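## Task

Take plate K83 out of plate nest N1 and put it on the block of real-time cycler Q1, lying flat within the block's locators, with its well A1 at the block corner labelled A1. Close Q1's lid by pressing the LID key. Q1 is loose, so at the end it must be back in its original position and orientation. Press START on Q1; the run must still be active at the end. If anything you were required to change is still wrong at the end, an active run counts worse than no run. Anything that stays in place only because the robot holds it does not count as done. Finish by releasing and moving the robot away; contact with START or with Q1's housing still counts as away.

## Robot and tools

Robot: two six-joint arms with parallel grippers, named left_arm and right_arm. The names do not refer to image sides. Either arm may be used; the idle one can be parked out of the way.

Scene frame: one shared frame for both arms. Origin on the table surface midway between the arms, +x out across the table, +z up, left_arm on the +y side. Arm bases may sit tilted. Mounting plates and the metal frame behind the arms are fixed obstacles; a "too close" warning counts a plate and its side of the frame as part of that arm.

Task facts: each labelled item has well A1 at its labelled short end, in the corner opposite the labelled long side. Q1's upper front keys, left to right when facing it: LID, CLEAR, START, STOP. LID toggles the lid; LID and START are ignored while the lid is mid-travel. A blocked lid stops with a red lamp, and LID and START stay dead until CLEAR releases and opens it. Blue lamp means a run is active. Tiny commanded moves of a few mm may not shift the hand. Loose objects may occasionally get a brief external shove.

Tool execute_actions, argument actions: a list holding zero or one item. Empty list: just report the current state. A motion item has rows (1 to 15 rows) and optional steps (1 to 15, default 15); each step is 1/30 s, each row is used for one step, and the final row repeats to fill the remaining steps. A wait item has only steps (up to 300), counted from the previous result, without a new command. Optional pictures (boolean) toggles camera images in the result; by default they are included.

Each row: exactly 14 numbers, always both arms. First left_arm: waist, shoulder, elbow, wrist pitch, wrist yaw, wrist roll, then gripper opening; then the same seven for right_arm. Joint values are absolute target angles in radians, in the same form as the Joint positions line, not offsets. Stated ranges per arm: waist -2.880 to 2.880, shoulder 0.000 to 3.142, elbow 0.000 to 3.019, wrist pitch -1.693 to 1.571, wrist yaw -1.571 to 1.571, wrist roll -2.094 to 2.094. Real ends may differ by up to 0.019 rad either way. A call is rejected, with nothing sent, if a target goes more than 0.019 rad beyond a stated end and is farther out than that joint's last reported angle. A target past the real end gets clipped to it, and the result then says "joint sent to its limit" (possibly about an earlier, still-running action); absence of that line does not prove more room. Opening is an absolute value from -1 (closed) to +1 (fully open, about 0.094 m between pads).

Motion limits: per step, each joint's sent target stays within a lead of its measured angle: 0.264 rad waist, 0.32 shoulder, 0.276 elbow, 0.33 wrist pitch, 0.186 wrist yaw, 0.522 wrist roll. If targets would move the gripper over 70 mm from where it is, all of that arm's targets are pulled back toward current angles. Far targets therefore take several steps. Arms keep heading toward the latest row during waits and thinking, until everything nearly stops or a step is HELD; then only a new action moves them on. Fingers still opening or closing carry on.

Gripping: grip_measured is the measured opening on the command scale; each gripper's reading may be off by about 1 mm, fixed per scene. To hold something, command roughly 0.03 below grip_measured for a firm grip, less for a lighter one. Pad force tops out around 50 to 62 N (lower on some grippers, and lower on parts under about 2 mm thick); first contact can spike harder.

Result lines: per-arm state as end_effector_position (metres, scene frame) and end_effector_quat_wxyz. The reported point lies between the pads, about 1 cm behind the fingertips; fingers point along the gripper's +z and close along its y. Reported position can be off, more so at long reach. Joint positions and Joint velocities: per arm, six joints (rad, rad/s) then pad gap (m, m/s). "joint command not followed" means the clearance check altered or blocked joint targets on some steps; the rest of the row still ran. HELD flags steps where the row was wholly or partly not sent. MOTOR HOT appears from 85 °C; at 100 °C an OVER-TEMPERATURE FAULT drops that arm until it cools. Holding loads heats motors, even while idle.

Tool zoom_image: camera (cam_head_left, cam_head_right, cam_left_wrist, cam_right_wrist) and region [x0, y0, x1, y1] in pixels of that camera's latest image, origin top-left, at most 504 by 504. All images are 504x504; head cameras are pinhole with radial distortion, wrist cameras fisheye.

Tool finished_scene: argument scene (integer, the current scene number). Replying without any tool call ends everything.

Avoid: knocking or placing anything off the table, arms colliding or pressing on each other, drops, slips, slams, hard impacts or heavy shoves, and leaving a motor to overheat. Smooth, economical motion is preferred.

Each tool is called after "Emit:" by a JSON object that holds its "name" and its "arguments".

## Session

Emit:
{"name": "execute_actions", "arguments": {"actions": []}}

Scene clock: 0.00 s of 10800.00 s.
left_arm: end_effector_position=(+0.6260, +0.4249, +0.1966) grip_measured=+1.000 end_effector_quat_wxyz=(-0.218, +0.661, -0.682, -0.223) | right_arm: end_effector_position=(+0.1625, -0.2216, +0.2105) grip_measured=+1.000 end_effector_quat_wxyz=(-0.002, +0.770, -0.630, +0.104)
Joint positions: left_arm=[ 0.041  2.034  1.955 -1.463 -0.634 -1.494  0.094] | right_arm=[ 0.624  0.647  0.75  -1.584  0.188 -1.319  0.094]
Joint velocities: left_arm=[ 0.005 -0.024  0.002  0.002 -0.037 -0.037  0.   ] | right_arm=[-0.005 -0.005 -0.012  0.007  0.007 -0.007  0.   ]

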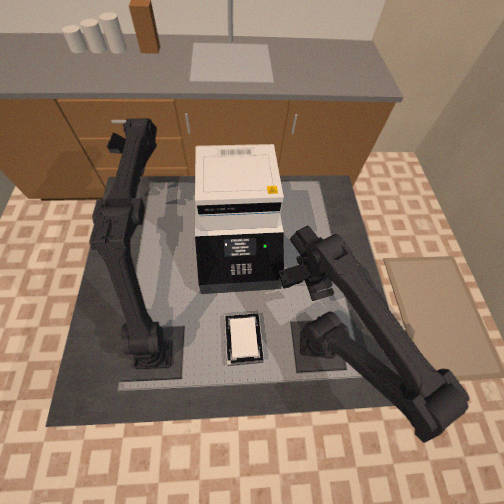

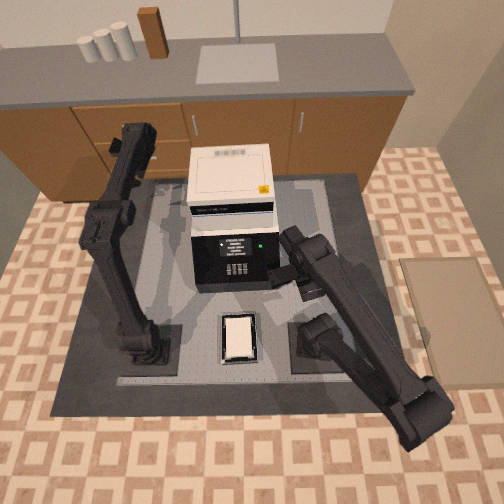

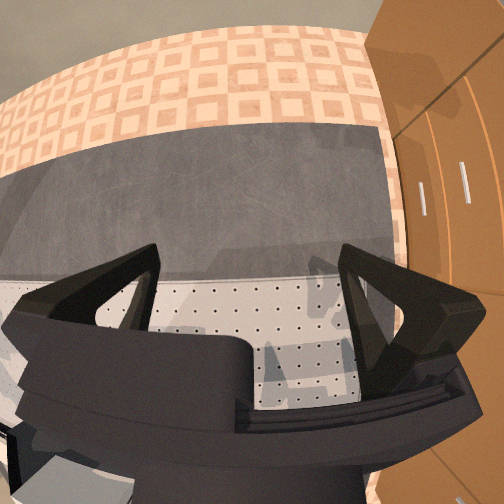

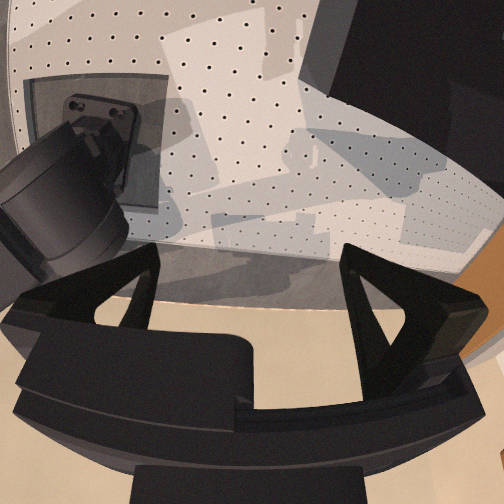

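Emit:
{"name": "zoom_image", "arguments": {"camera": "cam_head_left", "region": [170, 130, 310, 380]}}

Emit:
{"name": "zoom_image", "arguments": {"camera": "cam_head_left", "region": [190, 200, 290, 300]}}

Emit:
{"name": "zoom_image", "arguments": {"camera": "cam_head_right", "region": [200, 300, 280, 380]}}

Region (170, 130, 310, 380) of cam_head_left's 504x504 image, scaled by 2.016, with more detail than that image has; it fills the left 282 columns of this view, and the rest is white.

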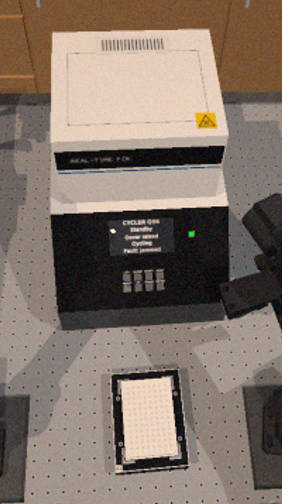

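Region (190, 200, 290, 300) of cam_head_left's 504x504 image, scaled by 5.040, with more detail than that image has.

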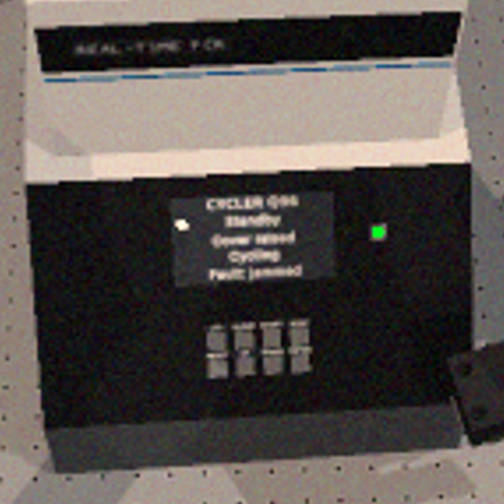

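Region (200, 300, 280, 380) of cam_head_right's 504x504 image, scaled by 6.300, with more detail than that image has.

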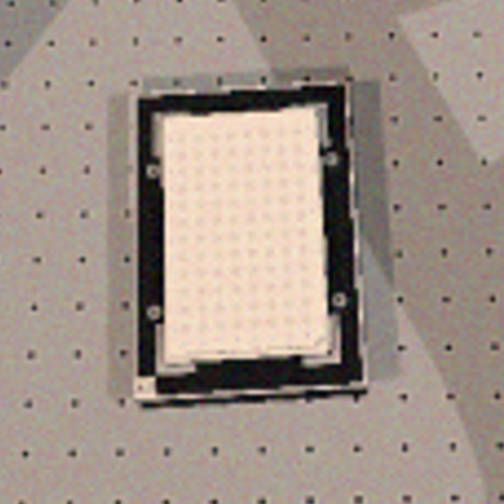

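Emit:
{"name": "execute_actions", "arguments": {"actions": [{"rows":[[0.041,2.034,1.955,-1.463,0,-1.494,1,0.624,0.647,0.75,-1.2,0,-1.319,1]]}], "pictures": false}}

Emit:
{"name": "execute_actions", "arguments": {"actions": [{"steps":20}], "pictures": false}}

Emit:
{"name": "execute_actions", "arguments": {"actions": [{"rows":[[0.041,1.6,1.955,-1.463,0,-1.494,1,0.624,0.647,1.1,-1.2,0,-1.319,1]]}], "pictures": false}}

Emit:
{"name": "execute_actions", "arguments": {"actions": [{"steps":20}], "pictures": false}}

Emit:
{"name": "execute_actions", "arguments": {"actions": [{"rows":[[0.041,1.6,1.5,-1.463,0,-1.494,1,0,0.647,1.1,-1.2,0,-1.319,1]]}], "pictures": false}}

Emit:
{"name": "execute_actions", "arguments": {"actions": [{"steps":20}]}}

Scene clock: 10.60 s of 10800.00 s.
left_arm: end_effector_position=(+0.6298, +0.3241, +0.1620) grip_measured=+1.000 end_effector_quat_wxyz=(-0.011, +0.693, -0.721, +0.008) | right_arm: end_effector_position=(+0.2231, -0.1564, +0.2261) grip_measured=+1.000 end_effector_quat_wxyz=(-0.199, +0.757, -0.615, +0.093)
Joint positions: left_arm=[ 0.042  2.034  1.952 -1.463 -0.003 -1.494  0.094] | right_arm=[ 0.623  0.645  0.739 -1.222  0.002 -1.319  0.094]
Joint velocities: left_arm=[-0.005 -0.015 -0.012 -0.007 -0.022 -0.022  0.   ] | right_arm=[ 0.005 -0.005 -0.017  0.002  0.051 -0.007  0.   ]
Steps of this call (steps 1 to 90: nothing new was sent; then 7.10 s passed at rest; steps 91 to 105: all 15 steps of this action). Readings (joint positions):
91: left_arm=[0.042 2.034 1.955 -1.463 -0.541 -1.494] | right_arm=[0.622 0.644 0.746 -1.526 0.095 -1.319]
92: left_arm=[0.043 2.033 1.955 -1.463 -0.436 -1.494] | right_arm=[0.623 0.642 0.740 -1.421 0.035 -1.319]
94: left_arm=[0.044 2.034 1.953 -1.463 -0.228 -1.494] | right_arm=[0.623 0.645 0.739 -1.280 0.006 -1.319]
98: left_arm=[0.042 2.034 1.952 -1.463 -0.008 -1.494] | right_arm=[0.623 0.645 0.739 -1.223 0.002 -1.319]
105: the state above

Scene clock: 11.27 s of 10800.00 s.
left_arm: end_effector_position=(+0.6298, +0.3241, +0.1620) grip_measured=+1.000 end_effector_quat_wxyz=(-0.011, +0.693, -0.721, +0.008) | right_arm: end_effector_position=(+0.2231, -0.1564, +0.2261) grip_measured=+1.000 end_effector_quat_wxyz=(-0.199, +0.757, -0.615, +0.093)
Joint positions: left_arm=[ 0.042  2.034  1.952 -1.463 -0.003 -1.494  0.094] | right_arm=[ 0.623  0.645  0.739 -1.222  0.002 -1.319  0.094]
Joint velocities: left_arm=[ 0.005 -0.015  0.002 -0.012 -0.066  0.037  0.   ] | right_arm=[ 0.005  0.015 -0.002  0.007 -0.007 -0.081  0.   ]
Steps of this call (steps 1 to 15: the robot went on to your last target; steps 16 to 20: nothing new was sent). Readings (joint positions):
1: left_arm=[0.042 2.034 1.952 -1.463 -0.003 -1.494] | right_arm=[0.623 0.645 0.739 -1.222 0.002 -1.319]
2: left_arm=[0.042 2.034 1.952 -1.463 -0.003 -1.494] | right_arm=[0.623 0.645 0.739 -1.222 0.002 -1.319]
4: left_arm=[0.042 2.034 1.952 -1.463 -0.003 -1.494] | right_arm=[0.623 0.645 0.739 -1.222 0.002 -1.319]
8: left_arm=[0.042 2.034 1.952 -1.463 -0.003 -1.494] | right_arm=[0.623 0.645 0.739 -1.222 0.002 -1.319]
20: the state above
All arms were judged still, so your last target was given up. Only a new action makes them travel on or press farther. Fingers that are still opening or closing keep moving.

Scene clock: 11.77 s of 10800.00 s.
left_arm: end_effector_position=(+0.5927, +0.3227, +0.3280) grip_measured=+1.000 end_effector_quat_wxyz=(-0.111, +0.685, -0.713, +0.097) | right_arm: end_effector_position=(+0.2545, -0.1408, +0.4037) grip_measured=+1.000 end_effector_quat_wxyz=(-0.354, +0.715, -0.581, +0.163)
Joint positions: left_arm=[ 0.042  1.746  1.934 -1.463 -0.003 -1.494  0.094] | right_arm=[ 0.623  0.641  1.083 -1.212  0.002 -1.319  0.094]
Joint velocities: left_arm=[-0.005 -0.806 -0.002  0.002 -0.022  0.066  0.   ] | right_arm=[ 0.015 -0.015  0.002  0.007  0.037  0.007  0.   ]
Steps of this call (steps 1 to 15: all 15 steps of this action). Readings (joint positions):
1: left_arm=[0.042 2.028 1.950 -1.463 -0.003 -1.494] | right_arm=[0.623 0.645 0.747 -1.222 0.002 -1.319]
2: left_arm=[0.042 2.021 1.944 -1.463 -0.003 -1.494] | right_arm=[0.623 0.647 0.763 -1.222 0.002 -1.319]
4: left_arm=[0.042 1.997 1.937 -1.463 -0.003 -1.494] | right_arm=[0.623 0.647 0.816 -1.222 0.002 -1.319]
8: left_arm=[0.042 1.924 1.934 -1.463 -0.003 -1.494] | right_arm=[0.623 0.647 0.954 -1.222 0.002 -1.319]
15: the state above

Scene clock: 12.43 s of 10800.00 s.
left_arm: end_effector_position=(+0.5572, +0.3214, +0.4114) grip_measured=+1.000 end_effector_quat_wxyz=(-0.166, +0.676, -0.703, +0.146) | right_arm: end_effector_position=(+0.2547, -0.1408, +0.4035) grip_measured=+1.000 end_effector_quat_wxyz=(-0.354, +0.715, -0.581, +0.163)
Joint positions: left_arm=[ 0.042  1.598  1.934 -1.463 -0.003 -1.494  0.094] | right_arm=[ 0.623  0.642  1.083 -1.212  0.002 -1.319  0.094]
Joint velocities: left_arm=[ 0.005  0.034  0.002 -0.002 -0.037 -0.051  0.   ] | right_arm=[-0.015 -0.005 -0.007  0.022  0.022  0.022  0.   ]
Steps of this call (steps 1 to 20: the robot went on to your last target). Readings (joint positions):
1: left_arm=[0.042 1.718 1.934 -1.463 -0.003 -1.494] | right_arm=[0.623 0.641 1.083 -1.212 0.002 -1.319]
2: left_arm=[0.042 1.690 1.934 -1.463 -0.003 -1.494] | right_arm=[0.623 0.642 1.083 -1.212 0.002 -1.319]
4: left_arm=[0.042 1.636 1.934 -1.463 -0.003 -1.494] | right_arm=[0.623 0.642 1.083 -1.212 0.002 -1.319]
8: left_arm=[0.042 1.565 1.934 -1.463 -0.003 -1.494] | right_arm=[0.623 0.642 1.083 -1.212 0.002 -1.319]
20: the state above

Scene clock: 12.93 s of 10800.00 s.
left_arm: end_effector_position=(+0.4720, +0.3181, +0.1992) grip_measured=+1.000 end_effector_quat_wxyz=(+0.014, +0.693, -0.721, -0.014) | right_arm: end_effector_position=(+0.2791, -0.3145, +0.4033) grip_measured=+1.000 end_effector_quat_wxyz=(+0.285, -0.498, +0.775, -0.265)
Joint positions: left_arm=[ 0.042  1.634  1.478 -1.455 -0.002 -1.494  0.094] | right_arm=[-0.012  0.643  1.083 -1.212  0.002 -1.319  0.094]
Joint velocities: left_arm=[-0.005 -0.024  0.012  0.012 -0.037 -0.081  0.   ] | right_arm=[ 0.024 -0.015 -0.002 -0.002 -0.022  0.066  0.   ]
Steps of this call (steps 1 to 15: all 15 steps of this action). Readings (joint positions):
1: left_arm=[0.042 1.595 1.909 -1.456 -0.003 -1.494] | right_arm=[0.597 0.642 1.083 -1.212 -0.008 -1.319]
2: left_arm=[0.042 1.579 1.863 -1.455 -0.003 -1.494] | right_arm=[0.530 0.642 1.083 -1.212 -0.008 -1.319]
4: left_arm=[0.042 1.562 1.758 -1.455 -0.003 -1.494] | right_arm=[0.349 0.642 1.083 -1.212 -0.005 -1.319]
8: left_arm=[0.042 1.573 1.559 -1.455 -0.003 -1.494] | right_arm=[0.009 0.643 1.083 -1.212 0.005 -1.319]
15: the state above

Scene clock: 13.60 s of 10800.00 s.
left_arm: end_effector_position=(+0.4712, +0.3181, +0.2046) grip_measured=+1.000 end_effector_quat_wxyz=(+0.010, +0.693, -0.721, -0.010) | right_arm: end_effector_position=(+0.2792, -0.3143, +0.4033) grip_measured=+1.000 end_effector_quat_wxyz=(+0.285, -0.498, +0.775, -0.265)
Joint positions: left_arm=[ 0.042  1.622  1.478 -1.455 -0.002 -1.494  0.094] | right_arm=[-0.012  0.643  1.083 -1.212  0.002 -1.319  0.094]
Joint velocities: left_arm=[-0.005 -0.015 -0.012  0.002 -0.007  0.037  0.   ] | right_arm=[-0.005 -0.005  0.007 -0.017 -0.051  0.051  0.   ]
Steps of this call (steps 1 to 20: the robot went on to your last target). Readings (joint positions):
1: left_arm=[0.042 1.632 1.478 -1.455 -0.002 -1.494] | right_arm=[-0.012 0.643 1.083 -1.212 0.002 -1.319]
2: left_arm=[0.042 1.629 1.478 -1.455 -0.002 -1.494] | right_arm=[-0.012 0.643 1.083 -1.212 0.002 -1.319]
4: left_arm=[0.042 1.625 1.478 -1.455 -0.002 -1.494] | right_arm=[-0.012 0.643 1.083 -1.212 0.002 -1.319]
8: left_arm=[0.042 1.622 1.478 -1.455 -0.002 -1.494] | right_arm=[-0.012 0.643 1.083 -1.212 0.002 -1.319]
20: the state above

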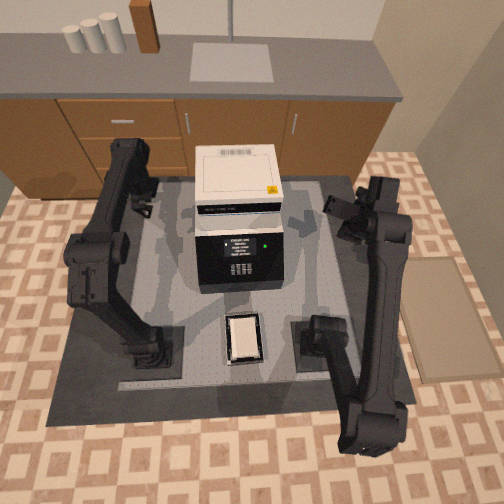

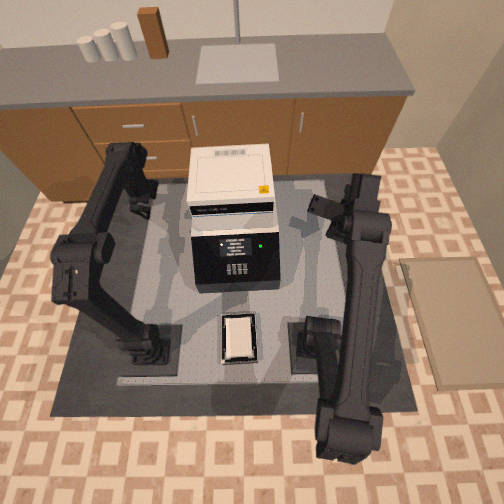

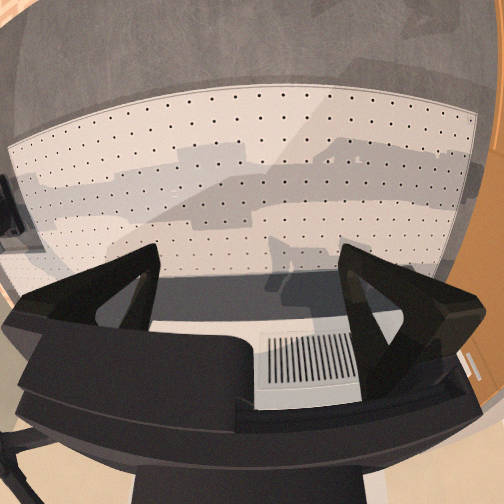

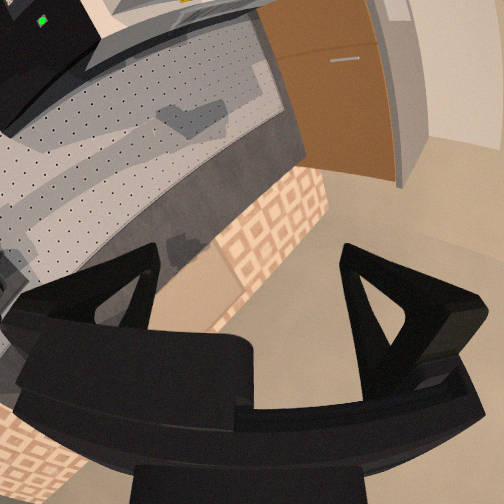

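Emit:
{"name": "execute_actions", "arguments": {"actions": [{"rows":[[0.04,0.957,1.0,-1.19,0,-0.93,-1,-0.5,0.643,1.083,-1.212,0,0,1]]}], "pictures": false}}

Emit:
{"name": "execute_actions", "arguments": {"actions": [{"steps":25}], "pictures": false}}

Emit:
{"name": "execute_actions", "arguments": {"actions": [{"rows":[[-0.95,0.957,0.86,-1.19,0,-0.93,-1,-0.5,0.643,1.083,-1.212,0,0,1]]}], "pictures": false}}

Emit:
{"name": "execute_actions", "arguments": {"actions": [{"steps":25}]}}

Scene clock: 31.33 s of 10800.00 s.
left_arm: end_effector_position=(+0.3157, +0.3124, +0.2877) grip_measured=-0.987 end_effector_quat_wxyz=(+0.205, -0.471, +0.852, -0.102) | right_arm: end_effector_position=(+0.2213, -0.4409, +0.4019) grip_measured=+1.000 end_effector_quat_wxyz=(+0.357, +0.254, +0.886, -0.151)
Joint positions: left_arm=[ 0.042  0.887  0.994 -1.216 -0.002 -0.972  0.001] | right_arm=[-0.512  0.643  1.081 -1.212  0.002 -0.118  0.094]
Joint velocities: left_arm=[-0.005  0.278 -0.012  0.002  0.007  0.198 -0.001] | right_arm=[ 0.005 -0.005  0.002 -0.002 -0.037  0.667  0.   ]
Steps of this call (steps 1 to 15: the robot went on to your last target; steps 16 to 90: nothing new was sent; then 14.23 s passed at rest; steps 91 to 105: all 15 steps of this action). Readings (joint positions):
91: left_arm=[0.042 1.595 1.435 -1.394 -0.002 -1.415] | right_arm=[-0.037 0.643 1.083 -1.212 -0.008 -1.235]
92: left_arm=[0.042 1.542 1.351 -1.314 -0.002 -1.335] | right_arm=[-0.103 0.643 1.083 -1.212 -0.009 -1.135]
94: left_arm=[0.042 1.413 1.187 -1.257 -0.002 -1.228] | right_arm=[-0.284 0.643 1.082 -1.212 -0.005 -0.936]
98: left_arm=[0.042 1.124 0.999 -1.243 -0.002 -1.089] | right_arm=[-0.523 0.643 1.081 -1.212 0.005 -0.531]
105: the state above

Scene clock: 32.17 s of 10800.00 s.
left_arm: end_effector_position=(+0.3276, +0.3128, +0.2640) grip_measured=-0.987 end_effector_quat_wxyz=(+0.174, -0.461, +0.866, -0.083) | right_arm: end_effector_position=(+0.2213, -0.4409, +0.4019) grip_measured=+1.000 end_effector_quat_wxyz=(+0.365, +0.302, +0.871, -0.131)
Joint positions: left_arm=[ 0.042  0.964  0.994 -1.213 -0.002 -0.941  0.001] | right_arm=[-0.512  0.643  1.081 -1.212  0.002 -0.009  0.094]
Joint velocities: left_arm=[ 0.005 -0.015  0.002 -0.007 -0.037 -0.037 -0.001] | right_arm=[-0.005 -0.005 -0.002 -0.032 -0.037  0.007  0.   ]
Steps of this call (steps 1 to 25: the robot went on to your last target). Readings (joint positions):
1: left_arm=[0.042 0.898 0.994 -1.216 -0.002 -0.965] | right_arm=[-0.512 0.643 1.081 -1.212 0.002 -0.096]
2: left_arm=[0.042 0.912 0.994 -1.215 -0.002 -0.960] | right_arm=[-0.512 0.643 1.081 -1.212 0.002 -0.078]
4: left_arm=[0.042 0.941 0.994 -1.215 -0.002 -0.953] | right_arm=[-0.512 0.643 1.081 -1.212 0.002 -0.053]
8: left_arm=[0.042 0.965 0.994 -1.213 -0.002 -0.945] | right_arm=[-0.512 0.643 1.081 -1.212 0.002 -0.026]
25: the state above

Scene clock: 32.67 s of 10800.00 s.
left_arm: end_effector_position=(+0.1562, +0.0454, +0.1989) grip_measured=-0.988 end_effector_quat_wxyz=(+0.070, +0.028, +0.992, -0.106) | right_arm: end_effector_position=(+0.2213, -0.4409, +0.4019) grip_measured=+1.000 end_effector_quat_wxyz=(+0.365, +0.302, +0.871, -0.131)
Joint positions: left_arm=[-0.987  0.966  0.851 -1.201  0.006 -0.937  0.001] | right_arm=[-0.512  0.643  1.081 -1.212  0.002 -0.009  0.094]
Joint velocities: left_arm=[-0.19  -0.015  0.012  0.017 -0.007 -0.066  0.   ] | right_arm=[-0.005 -0.015  0.012  0.002  0.007  0.022  0.   ]
Steps of this call (steps 1 to 15: all 15 steps of this action). Readings (joint positions):
1: left_arm=[0.025 0.964 0.982 -1.209 -0.010 -0.941] | right_arm=[-0.512 0.643 1.081 -1.212 0.002 -0.009]
2: left_arm=[-0.018 0.959 0.961 -1.204 -0.011 -0.941] | right_arm=[-0.512 0.643 1.081 -1.212 0.002 -0.009]
4: left_arm=[-0.148 0.957 0.908 -1.203 -0.009 -0.941] | right_arm=[-0.512 0.643 1.081 -1.212 0.002 -0.009]
8: left_arm=[-0.494 0.964 0.852 -1.203 -0.003 -0.940] | right_arm=[-0.512 0.643 1.081 -1.212 0.002 -0.009]
15: the state above

Scene clock: 33.50 s of 10800.00 s.
left_arm: end_effector_position=(+0.1645, +0.0509, +0.1989) grip_measured=-0.988 end_effector_quat_wxyz=(+0.073, +0.012, +0.992, -0.104) | right_arm: end_effector_position=(+0.2213, -0.4409, +0.4019) grip_measured=+1.000 end_effector_quat_wxyz=(+0.365, +0.302, +0.871, -0.131)
Joint positions: left_arm=[-0.957  0.966  0.851 -1.201  0.003 -0.937  0.001] | right_arm=[-0.512  0.643  1.081 -1.212  0.002 -0.009  0.094]
Joint velocities: left_arm=[-0.015 -0.015 -0.012 -0.002 -0.037 -0.066 -0.001] | right_arm=[-0.005 -0.015 -0.007 -0.012 -0.022 -0.066  0.   ]
Steps of this call (steps 1 to 25: the robot went on to your last target). Readings (joint positions):
1: left_arm=[-0.988 0.966 0.851 -1.201 0.006 -0.937] | right_arm=[-0.512 0.643 1.081 -1.212 0.002 -0.009]
2: left_arm=[-0.982 0.966 0.851 -1.201 0.005 -0.937] | right_arm=[-0.512 0.643 1.081 -1.212 0.002 -0.009]
4: left_arm=[-0.967 0.966 0.851 -1.201 0.003 -0.937] | right_arm=[-0.512 0.643 1.081 -1.212 0.002 -0.009]
8: left_arm=[-0.957 0.966 0.851 -1.201 0.003 -0.937] | right_arm=[-0.512 0.643 1.081 -1.212 0.002 -0.009]
25: the state above

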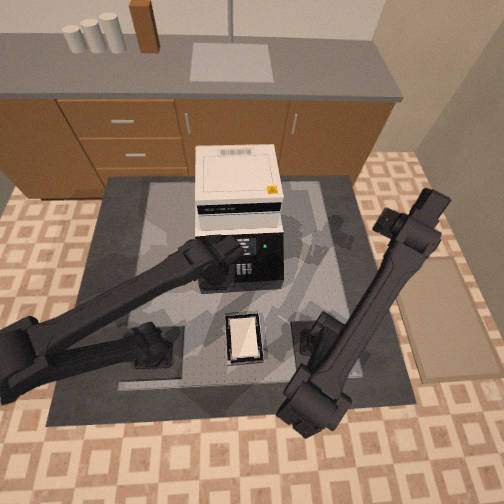

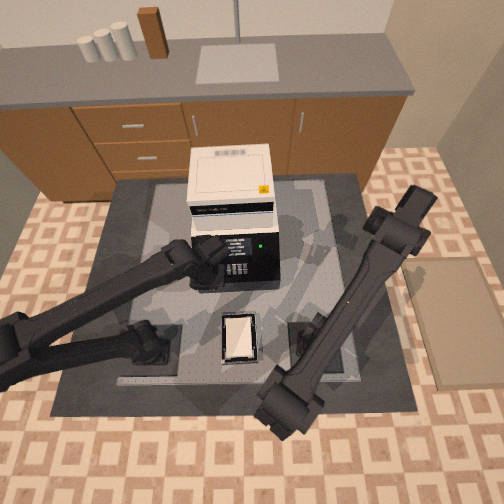

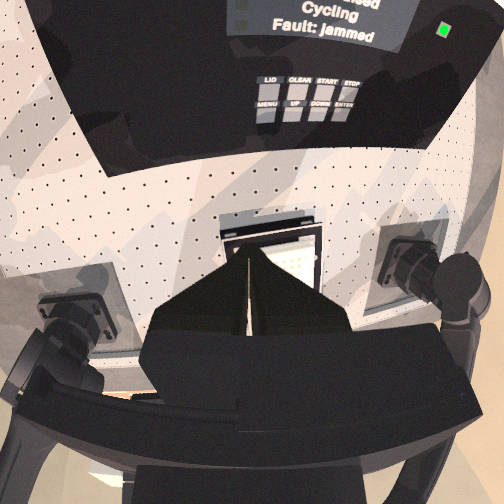

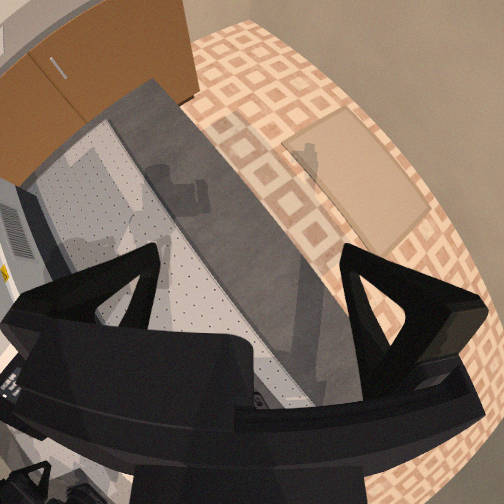

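Emit:
{"name": "execute_actions", "arguments": {"actions": [{"rows":[[-1.36,0.957,0.8,-1.1,-0.4,-1.45,-1,-0.5,0.643,1.083,-1.212,0,0,1]],"steps":10}], "pictures": false}}

Emit:
{"name": "execute_actions", "arguments": {"actions": [{"rows":[[-1.36,1.16,0.715,-0.93,-0.76,-1.45,-1,-0.5,0.643,1.083,-1.212,0,0,1]]}], "pictures": false}}

Emit:
{"name": "execute_actions", "arguments": {"actions": [{"steps":10}]}}

Scene clock: 38.40 s of 10800.00 s.
left_arm: end_effector_position=(+0.1101, +0.0129, +0.1948) grip_measured=-0.988 end_effector_quat_wxyz=(+0.216, -0.024, +0.971, -0.102) | right_arm: end_effector_position=(+0.2213, -0.4409, +0.4019) grip_measured=+1.000 end_effector_quat_wxyz=(+0.365, +0.302, +0.871, -0.131)
Joint positions: left_arm=[-1.387  0.963  0.8   -1.12  -0.394 -1.383  0.001] | right_arm=[-0.512  0.643  1.081 -1.212  0.002 -0.009  0.094]
Joint velocities: left_arm=[ 0.21  -0.005  0.002 -0.017 -0.095 -0.462  0.   ] | right_arm=[ 0.005 -0.005 -0.017 -0.002 -0.051 -0.037  0.   ]
Steps of this call (steps 1 to 15: the robot went on to your last target; steps 16 to 90: nothing new was sent; then 1.57 s passed at rest; steps 91 to 100: all 10 steps of this action). Readings (joint positions):
91: left_arm=[-0.986 0.965 0.843 -1.183 -0.103 -1.023] | right_arm=[-0.512 0.643 1.081 -1.212 0.002 -0.009]
92: left_arm=[-1.049 0.963 0.830 -1.156 -0.214 -1.108] | right_arm=[-0.512 0.643 1.081 -1.212 0.002 -0.009]
94: left_arm=[-1.219 0.963 0.808 -1.130 -0.369 -1.228] | right_arm=[-0.512 0.643 1.081 -1.212 0.002 -0.009]
98: left_arm=[-1.395 0.963 0.800 -1.121 -0.388 -1.352] | right_arm=[-0.512 0.643 1.081 -1.212 0.002 -0.009]
100: the state above

Scene clock: 38.90 s of 10800.00 s.
left_arm: end_effector_position=(+0.1674, +0.0232, +0.1343) grip_measured=-0.988 end_effector_quat_wxyz=(+0.374, -0.057, +0.925, -0.006) | right_arm: end_effector_position=(+0.2213, -0.4409, +0.4019) grip_measured=+1.000 end_effector_quat_wxyz=(+0.365, +0.302, +0.871, -0.131)
Joint positions: left_arm=[-1.366  1.174  0.699 -0.95  -0.757 -1.437  0.001] | right_arm=[-0.512  0.643  1.081 -1.212  0.002 -0.009  0.094]
Joint velocities: left_arm=[-0.015 -0.083  0.012 -0.007 -0.051  0.037  0.001] | right_arm=[-0.005 -0.015 -0.012  0.017  0.022  0.007  0.   ]
Steps of this call (steps 1 to 15: all 15 steps of this action). Readings (joint positions):
1: left_arm=[-1.384 0.974 0.789 -1.090 -0.479 -1.394] | right_arm=[-0.512 0.643 1.081 -1.212 0.002 -0.009]
2: left_arm=[-1.379 0.999 0.774 -1.040 -0.584 -1.402] | right_arm=[-0.512 0.643 1.081 -1.212 0.002 -0.009]
4: left_arm=[-1.370 1.083 0.747 -0.976 -0.731 -1.416] | right_arm=[-0.512 0.643 1.081 -1.212 0.002 -0.009]
8: left_arm=[-1.366 1.194 0.705 -0.953 -0.752 -1.429] | right_arm=[-0.512 0.643 1.081 -1.212 0.002 -0.009]
15: the state above

Scene clock: 39.23 s of 10800.00 s.
left_arm: end_effector_position=(+0.1674, +0.0232, +0.1350) grip_measured=-0.988 end_effector_quat_wxyz=(+0.375, -0.059, +0.925, -0.007) | right_arm: end_effector_position=(+0.2213, -0.4409, +0.4019) grip_measured=+1.000 end_effector_quat_wxyz=(+0.365, +0.302, +0.871, -0.131)
Joint positions: left_arm=[-1.366  1.172  0.699 -0.95  -0.757 -1.439  0.001] | right_arm=[-0.512  0.643  1.081 -1.212  0.002 -0.009  0.094]
Joint velocities: left_arm=[-0.005 -0.005 -0.002  0.002 -0.022  0.051 -0.   ] | right_arm=[ 0.015 -0.024 -0.002 -0.002 -0.037  0.007  0.   ]
Steps of this call (steps 1 to 10: the robot went on to your last target). Readings (joint positions):
1: left_arm=[-1.366 1.172 0.699 -0.950 -0.757 -1.438] | right_arm=[-0.512 0.643 1.081 -1.212 0.002 -0.009]
2: left_arm=[-1.366 1.172 0.699 -0.950 -0.757 -1.438] | right_arm=[-0.512 0.643 1.081 -1.212 0.002 -0.009]
4: left_arm=[-1.366 1.172 0.699 -0.950 -0.757 -1.439] | right_arm=[-0.512 0.643 1.081 -1.212 0.002 -0.009]
8: left_arm=[-1.366 1.172 0.699 -0.950 -0.757 -1.439] | right_arm=[-0.512 0.643 1.081 -1.212 0.002 -0.009]
10: the state above

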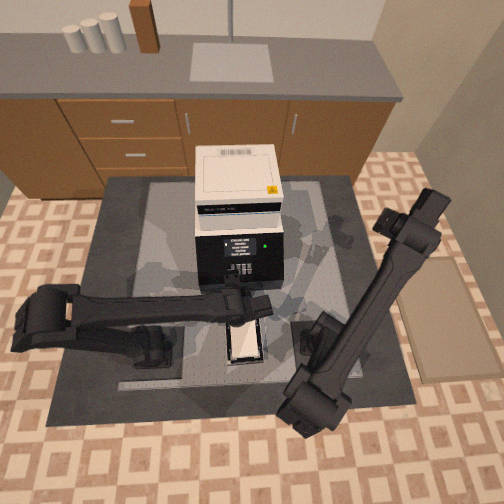

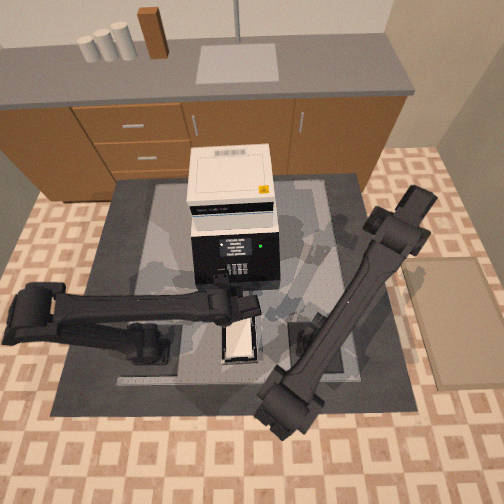

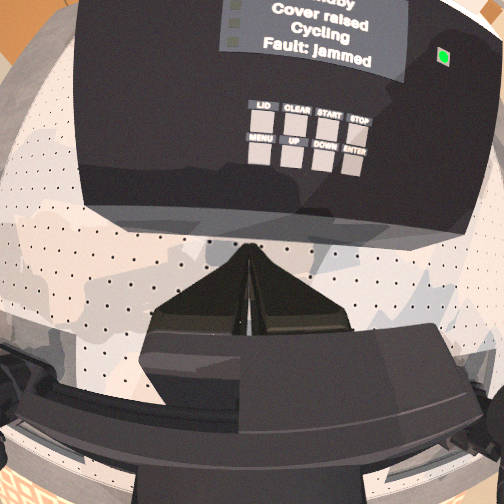

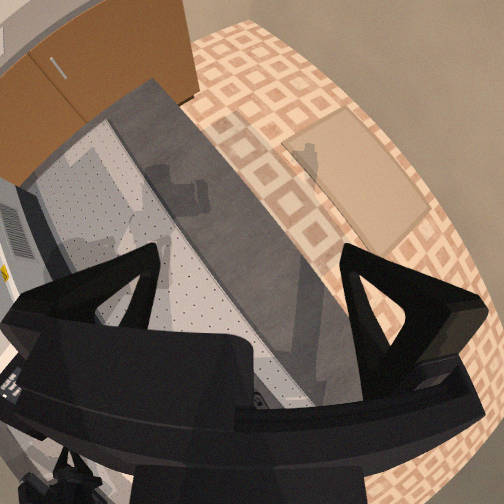

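Emit:
{"name": "execute_actions", "arguments": {"actions": [{"rows":[[-1.3,1.16,0.75,-0.85,-0.74,-1.4,-1,-0.5,0.643,1.083,-1.212,0,0,1],[-1.3,1.16,0.75,-0.85,-0.74,-1.4,-1,-0.5,0.643,1.083,-1.212,0,0,1],[-1.24,1.17,0.76,-0.8,-0.72,-1.35,-1,-0.5,0.643,1.083,-1.212,0,0,1],[-1.24,1.17,0.76,-0.8,-0.72,-1.35,-1,-0.5,0.643,1.083,-1.212,0,0,1],[-1.17,1.185,0.76,-0.76,-0.71,-1.3,-1,-0.5,0.643,1.083,-1.212,0,0,1]]}]}}

Scene clock: 43.80 s of 10800.00 s.
left_arm: end_effector_position=(+0.2311, +0.0267, +0.1435) grip_measured=-0.988 end_effector_quat_wxyz=(+0.375, -0.128, +0.917, -0.034) | right_arm: end_effector_position=(+0.2213, -0.4409, +0.4019) grip_measured=+1.000 end_effector_quat_wxyz=(+0.365, +0.302, +0.871, -0.131)
Joint positions: left_arm=[-1.16   1.174  0.714 -0.783 -0.713 -1.319  0.001] | right_arm=[-0.512  0.643  1.081 -1.212  0.002 -0.009  0.094]
Joint velocities: left_arm=[ 0.005  0.005  0.002  0.007 -0.037  0.007 -0.001] | right_arm=[-0.005 -0.005 -0.002  0.012  0.037  0.022  0.   ]
Steps of this call (steps 1 to 15: the robot went on to your last target; steps 16 to 90: nothing new was sent; then 1.07 s passed at rest; steps 91 to 105: all 15 steps of this action). Readings (joint positions):
91: left_arm=[-1.361 1.172 0.699 -0.934 -0.748 -1.435] | right_arm=[-0.512 0.643 1.081 -1.212 0.002 -0.009]
92: left_arm=[-1.348 1.172 0.699 -0.911 -0.743 -1.430] | right_arm=[-0.512 0.643 1.081 -1.212 0.002 -0.009]
94: left_arm=[-1.301 1.172 0.703 -0.857 -0.725 -1.406] | right_arm=[-0.512 0.643 1.081 -1.212 0.002 -0.009]
98: left_arm=[-1.176 1.174 0.714 -0.789 -0.714 -1.350] | right_arm=[-0.512 0.643 1.081 -1.212 0.002 -0.009]
105: the state above

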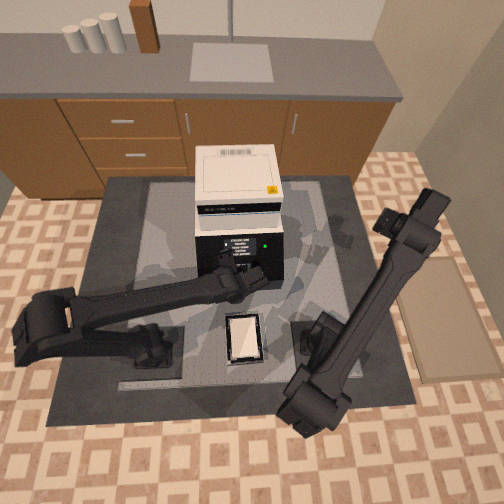

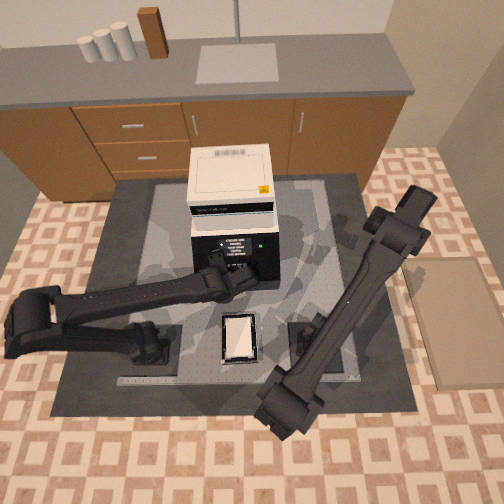

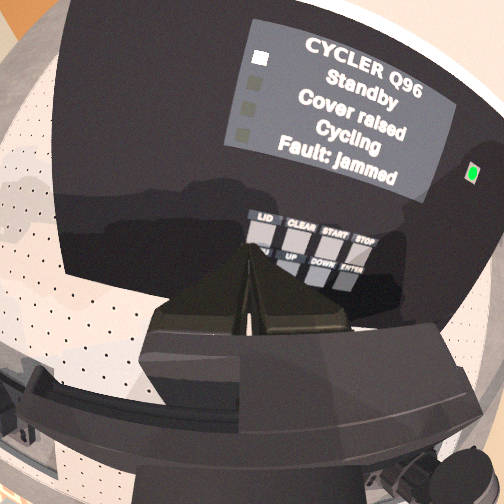

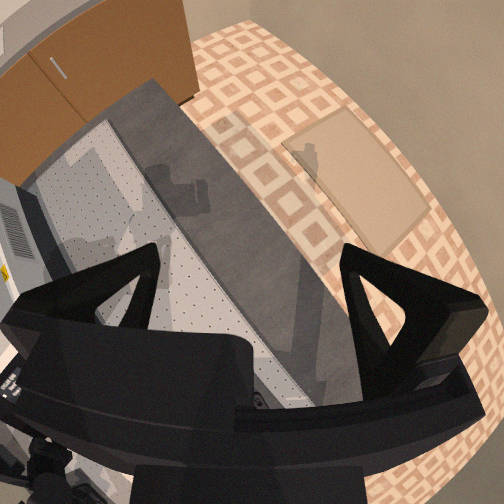

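Emit:
{"name": "execute_actions", "arguments": {"actions": [{"rows":[[-1.16,1.22,0.74,-0.72,-0.71,-1.4,-1,-0.5,0.643,1.083,-1.212,0,0,1]]}]}}

Scene clock: 47.20 s of 10800.00 s.
left_arm: end_effector_position=(+0.2338, +0.0196, +0.1364) grip_measured=-0.988 end_effector_quat_wxyz=(+0.376, -0.159, +0.912, -0.049) | right_arm: end_effector_position=(+0.2213, -0.4409, +0.4019) grip_measured=+1.000 end_effector_quat_wxyz=(+0.365, +0.302, +0.871, -0.131)
Joint positions: left_arm=[-1.162  1.204  0.714 -0.746 -0.715 -1.385  0.001] | right_arm=[-0.512  0.643  1.081 -1.212  0.002 -0.009  0.094]
Joint velocities: left_arm=[-0.005 -0.005 -0.002 -0.007 -0.037 -0.007  0.002] | right_arm=[-0.024 -0.024 -0.007  0.012 -0.037 -0.139  0.   ]
Steps of this call (steps 1 to 15: the robot went on to your last target; steps 16 to 87: nothing new was sent; steps 88 to 102: all 15 steps of this action). Readings (joint positions):
88: left_arm=[-1.160 1.177 0.714 -0.775 -0.713 -1.324] | right_arm=[-0.512 0.643 1.081 -1.212 0.002 -0.009]
89: left_arm=[-1.160 1.183 0.714 -0.763 -0.713 -1.337] | right_arm=[-0.512 0.643 1.081 -1.212 0.002 -0.009]
91: left_arm=[-1.160 1.198 0.714 -0.747 -0.713 -1.356] | right_arm=[-0.512 0.643 1.081 -1.212 0.002 -0.009]
95: left_arm=[-1.162 1.204 0.714 -0.746 -0.715 -1.375] | right_arm=[-0.512 0.643 1.081 -1.212 0.002 -0.009]
102: the state above

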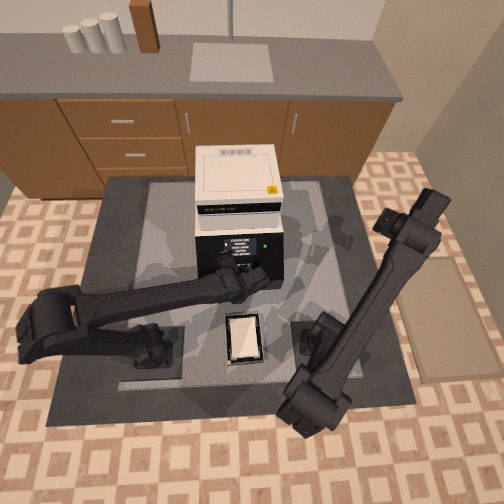

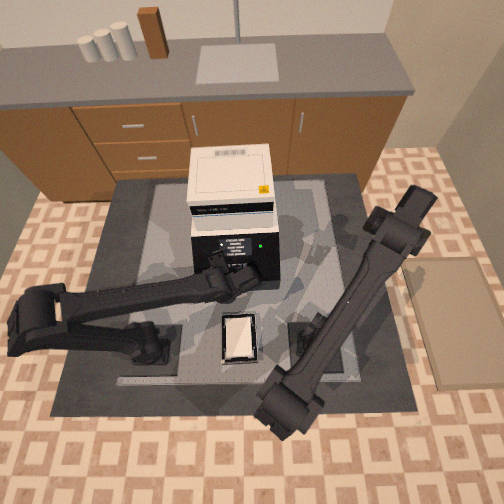

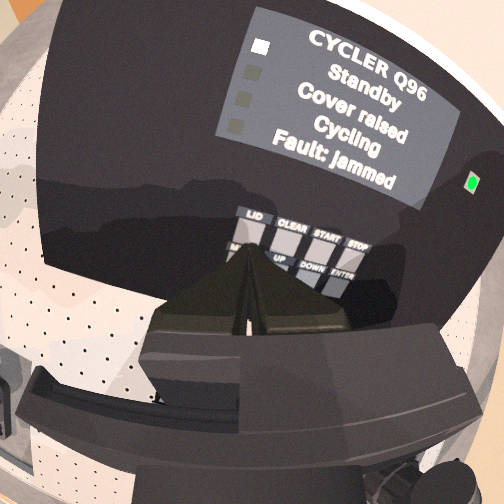

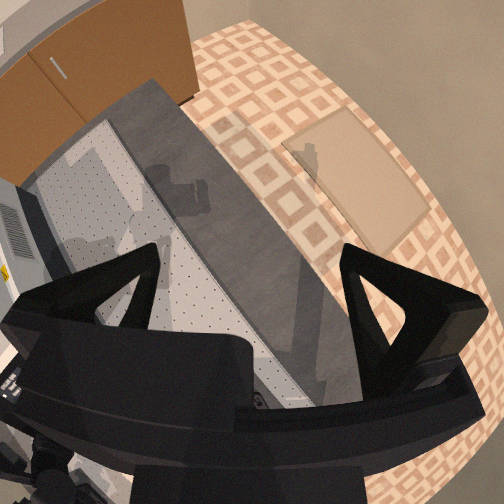

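Emit:
{"name": "execute_actions", "arguments": {"actions": [{"rows":[[-1.125,1.265,0.74,-0.69,-0.71,-1.4,-1,-0.5,0.643,1.083,-1.212,0,0,1]]}]}}

Scene clock: 49.03 s of 10800.00 s.
left_arm: end_effector_position=(+0.2345, +0.0192, +0.1361) grip_measured=-0.988 end_effector_quat_wxyz=(+0.376, -0.161, +0.911, -0.050) | right_arm: end_effector_position=(+0.2213, -0.4409, +0.4019) grip_measured=+1.000 end_effector_quat_wxyz=(+0.365, +0.302, +0.871, -0.131)
Joint positions: left_arm=[-1.16   1.206  0.715 -0.743 -0.716 -1.388  0.001] | right_arm=[-0.512  0.643  1.081 -1.212  0.002 -0.009  0.094]
Joint velocities: left_arm=[-0.015 -0.015  0.007 -0.012  0.081 -0.007 -0.   ] | right_arm=[-0.005  0.015 -0.007  0.007  0.022  0.007  0.   ]
Steps of this call (steps 1 to 15: the robot went on to your last target; steps 16 to 40: nothing new was sent; steps 41 to 55: all 15 steps of this action). Readings (joint positions):
41: left_arm=[-1.160 1.206 0.714 -0.743 -0.715 -1.388] | right_arm=[-0.512 0.643 1.081 -1.212 0.002 -0.009]
42: left_arm=[-1.160 1.206 0.715 -0.743 -0.716 -1.388] | right_arm=[-0.512 0.643 1.081 -1.212 0.002 -0.009]
44: left_arm=[-1.160 1.206 0.715 -0.743 -0.716 -1.388] | right_arm=[-0.512 0.643 1.081 -1.212 0.002 -0.009]
48: left_arm=[-1.160 1.206 0.715 -0.743 -0.716 -1.388] | right_arm=[-0.512 0.643 1.081 -1.212 0.002 -0.009]
55: the state above

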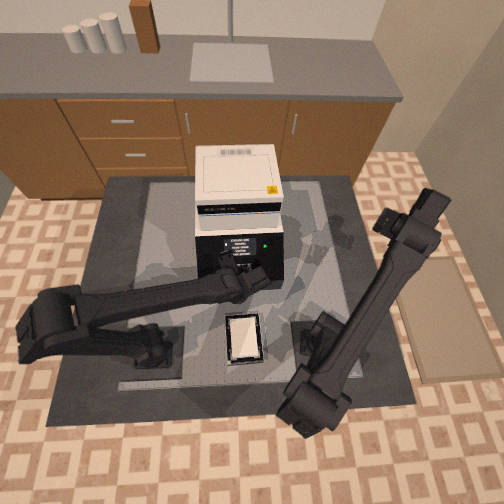

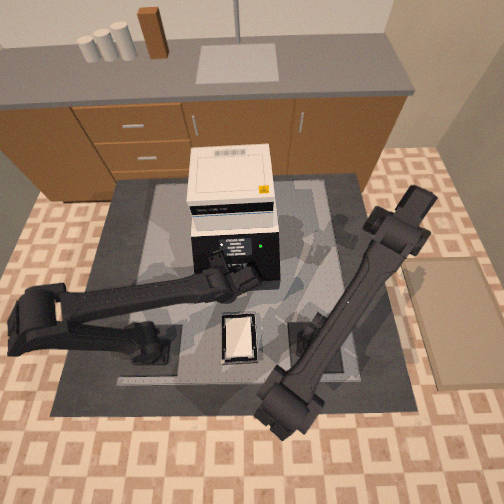

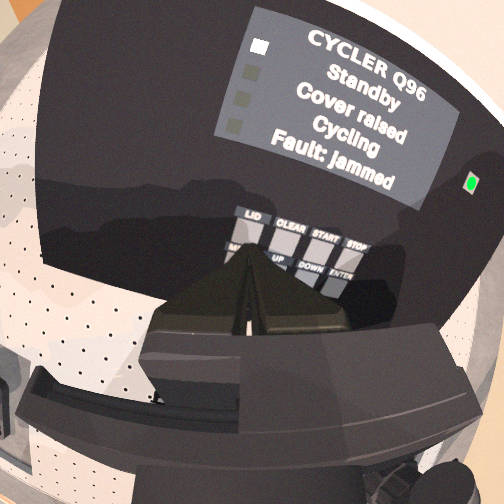

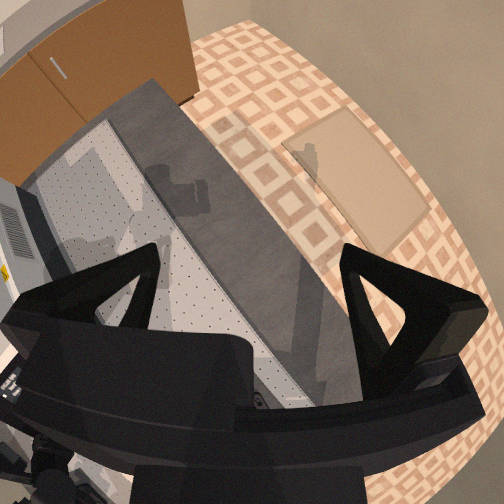

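Emit:
{"name": "execute_actions", "arguments": {"actions": [{"rows":[[-1.16,1.155,0.74,-0.72,-0.71,-1.4,-1,-0.5,0.643,1.083,-1.212,0,0,1],[-1.16,1.155,0.74,-0.72,-0.71,-1.4,-1,-0.5,0.643,1.083,-1.212,0,0,1],[-1.16,1.155,0.74,-0.72,-0.71,-1.4,-1,-0.5,0.643,1.083,-1.212,0,0,1],[-1.16,1.155,0.74,-0.72,-0.71,-1.4,-1,-0.5,0.643,1.083,-1.212,0,0,1],[-1.16,1.155,0.74,-0.72,-0.71,-1.4,-1,-0.5,0.643,1.083,-1.212,0,0,1],[-1.16,1.155,0.74,-0.72,-0.77,-1.4,-1,-0.5,0.643,1.083,-1.212,0,0,1]]}]}}

Emit:
{"name": "execute_actions", "arguments": {"actions": [{"rows":[[-1.145,1.25,0.74,-0.72,-0.77,-1.4,-1,-0.5,0.643,1.083,-1.212,0,0,1]]}]}}

Scene clock: 53.17 s of 10800.00 s.
left_arm: end_effector_position=(+0.2390, +0.0234, +0.1557) grip_measured=-0.988 end_effector_quat_wxyz=(+0.402, -0.172, +0.897, -0.062) | right_arm: end_effector_position=(+0.2213, -0.4409, +0.4019) grip_measured=+1.000 end_effector_quat_wxyz=(+0.365, +0.302, +0.871, -0.131)
Joint positions: left_arm=[-1.162  1.164  0.715 -0.741 -0.766 -1.39   0.001] | right_arm=[-0.512  0.643  1.081 -1.212  0.002 -0.009  0.094]
Joint velocities: left_arm=[-0.005 -0.015 -0.017  0.002  0.022 -0.051  0.   ] | right_arm=[-0.005 -0.015 -0.007 -0.002 -0.066  0.007  0.   ]
Steps of this call (steps 1 to 15: the robot went on to your last target; steps 16 to 90: nothing new was sent; then 0.63 s passed at rest; steps 91 to 105: all 15 steps of this action). Readings (joint positions):
91: left_arm=[-1.162 1.200 0.715 -0.743 -0.714 -1.388] | right_arm=[-0.512 0.643 1.081 -1.212 0.002 -0.009]
92: left_arm=[-1.162 1.193 0.715 -0.743 -0.712 -1.388] | right_arm=[-0.512 0.643 1.081 -1.212 0.002 -0.009]
94: left_arm=[-1.162 1.177 0.715 -0.741 -0.712 -1.389] | right_arm=[-0.512 0.643 1.081 -1.212 0.002 -0.009]
98: left_arm=[-1.162 1.164 0.715 -0.741 -0.763 -1.390] | right_arm=[-0.512 0.643 1.081 -1.212 0.002 -0.009]
105: the state above

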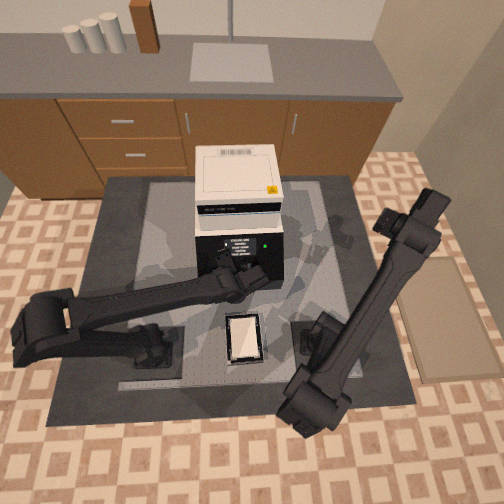

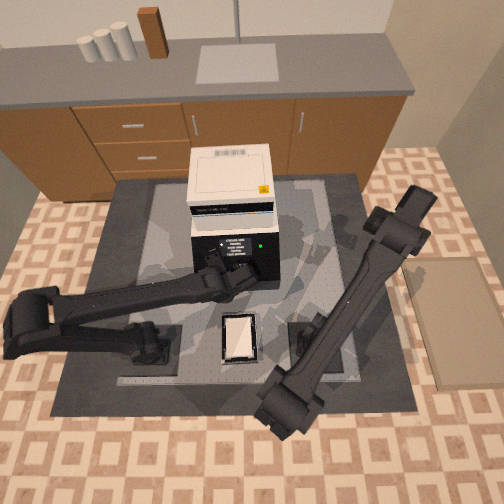

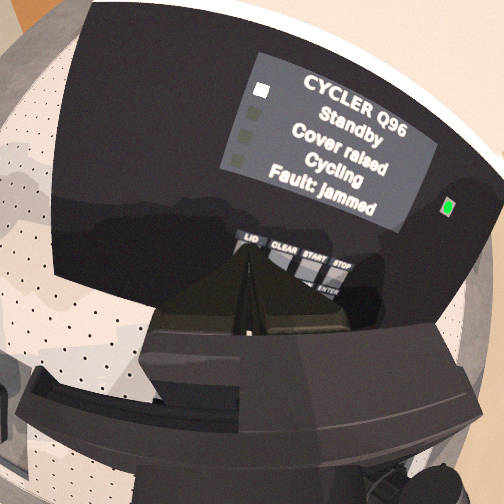

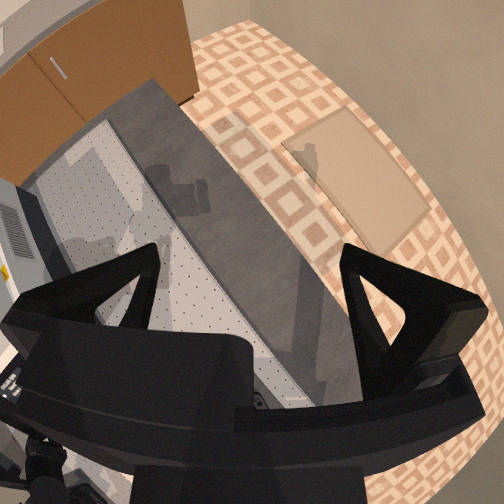

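Scene clock: 53.67 s of 10800.00 s.
left_arm: end_effector_position=(+0.2408, +0.0209, +0.1421) grip_measured=-0.988 end_effector_quat_wxyz=(+0.403, -0.164, +0.899, -0.041) | right_arm: end_effector_position=(+0.2213, -0.4409, +0.4019) grip_measured=+1.000 end_effector_quat_wxyz=(+0.365, +0.302, +0.871, -0.131)
Joint positions: left_arm=[-1.165  1.217  0.72  -0.739 -0.779 -1.391  0.001] | right_arm=[-0.512  0.643  1.081 -1.212  0.002 -0.009  0.094]
Joint velocities: left_arm=[ 0.005  0.005 -0.002  0.002  0.007 -0.066 -0.001] | right_arm=[ 0.005  0.005  0.012 -0.007 -0.022 -0.081  0.   ]
Steps of this call (steps 1 to 15: all 15 steps of this action). Readings (joint positions):
1: left_arm=[-1.161 1.170 0.715 -0.741 -0.768 -1.390] | right_arm=[-0.512 0.643 1.081 -1.212 0.002 -0.009]
2: left_arm=[-1.160 1.182 0.715 -0.739 -0.768 -1.390] | right_arm=[-0.512 0.643 1.081 -1.212 0.002 -0.009]
4: left_arm=[-1.161 1.213 0.717 -0.739 -0.778 -1.391] | right_arm=[-0.512 0.643 1.081 -1.212 0.002 -0.009]
8: left_arm=[-1.165 1.217 0.720 -0.739 -0.779 -1.391] | right_arm=[-0.512 0.643 1.081 -1.212 0.002 -0.009]
15: the state above

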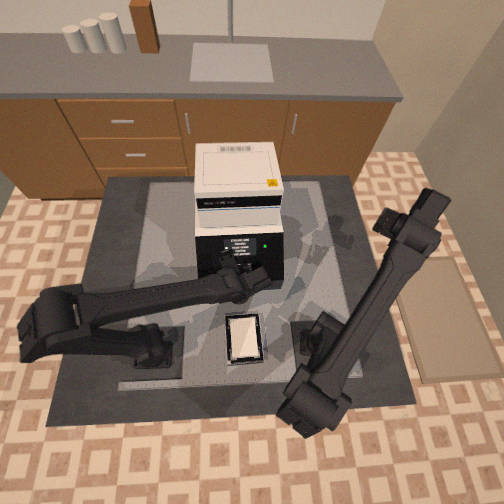

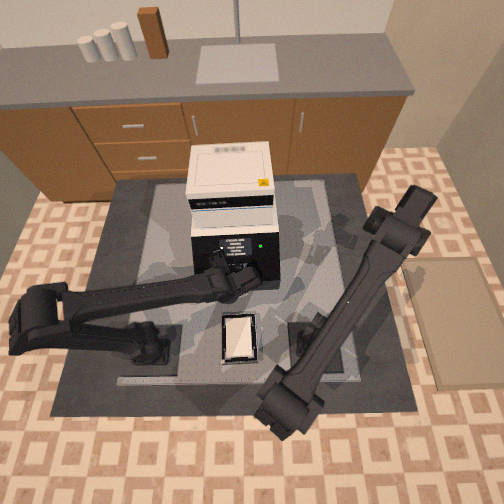

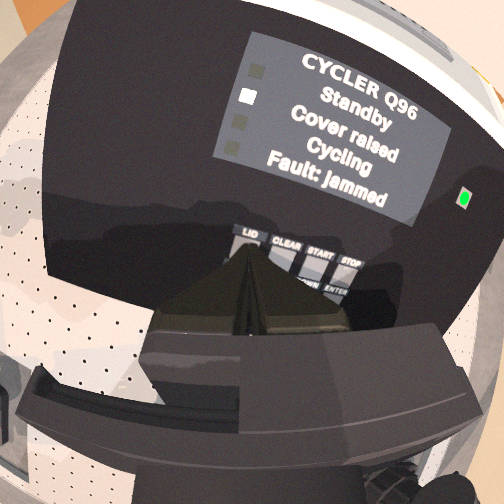

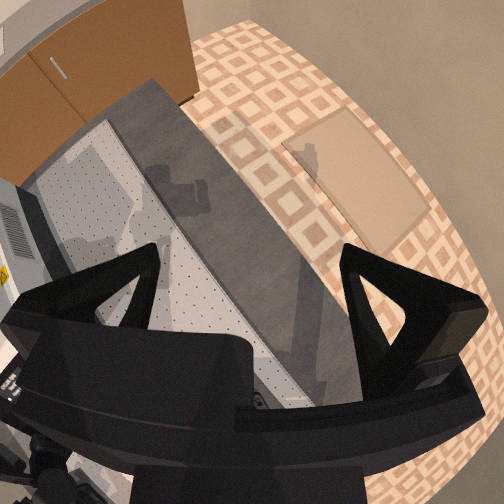

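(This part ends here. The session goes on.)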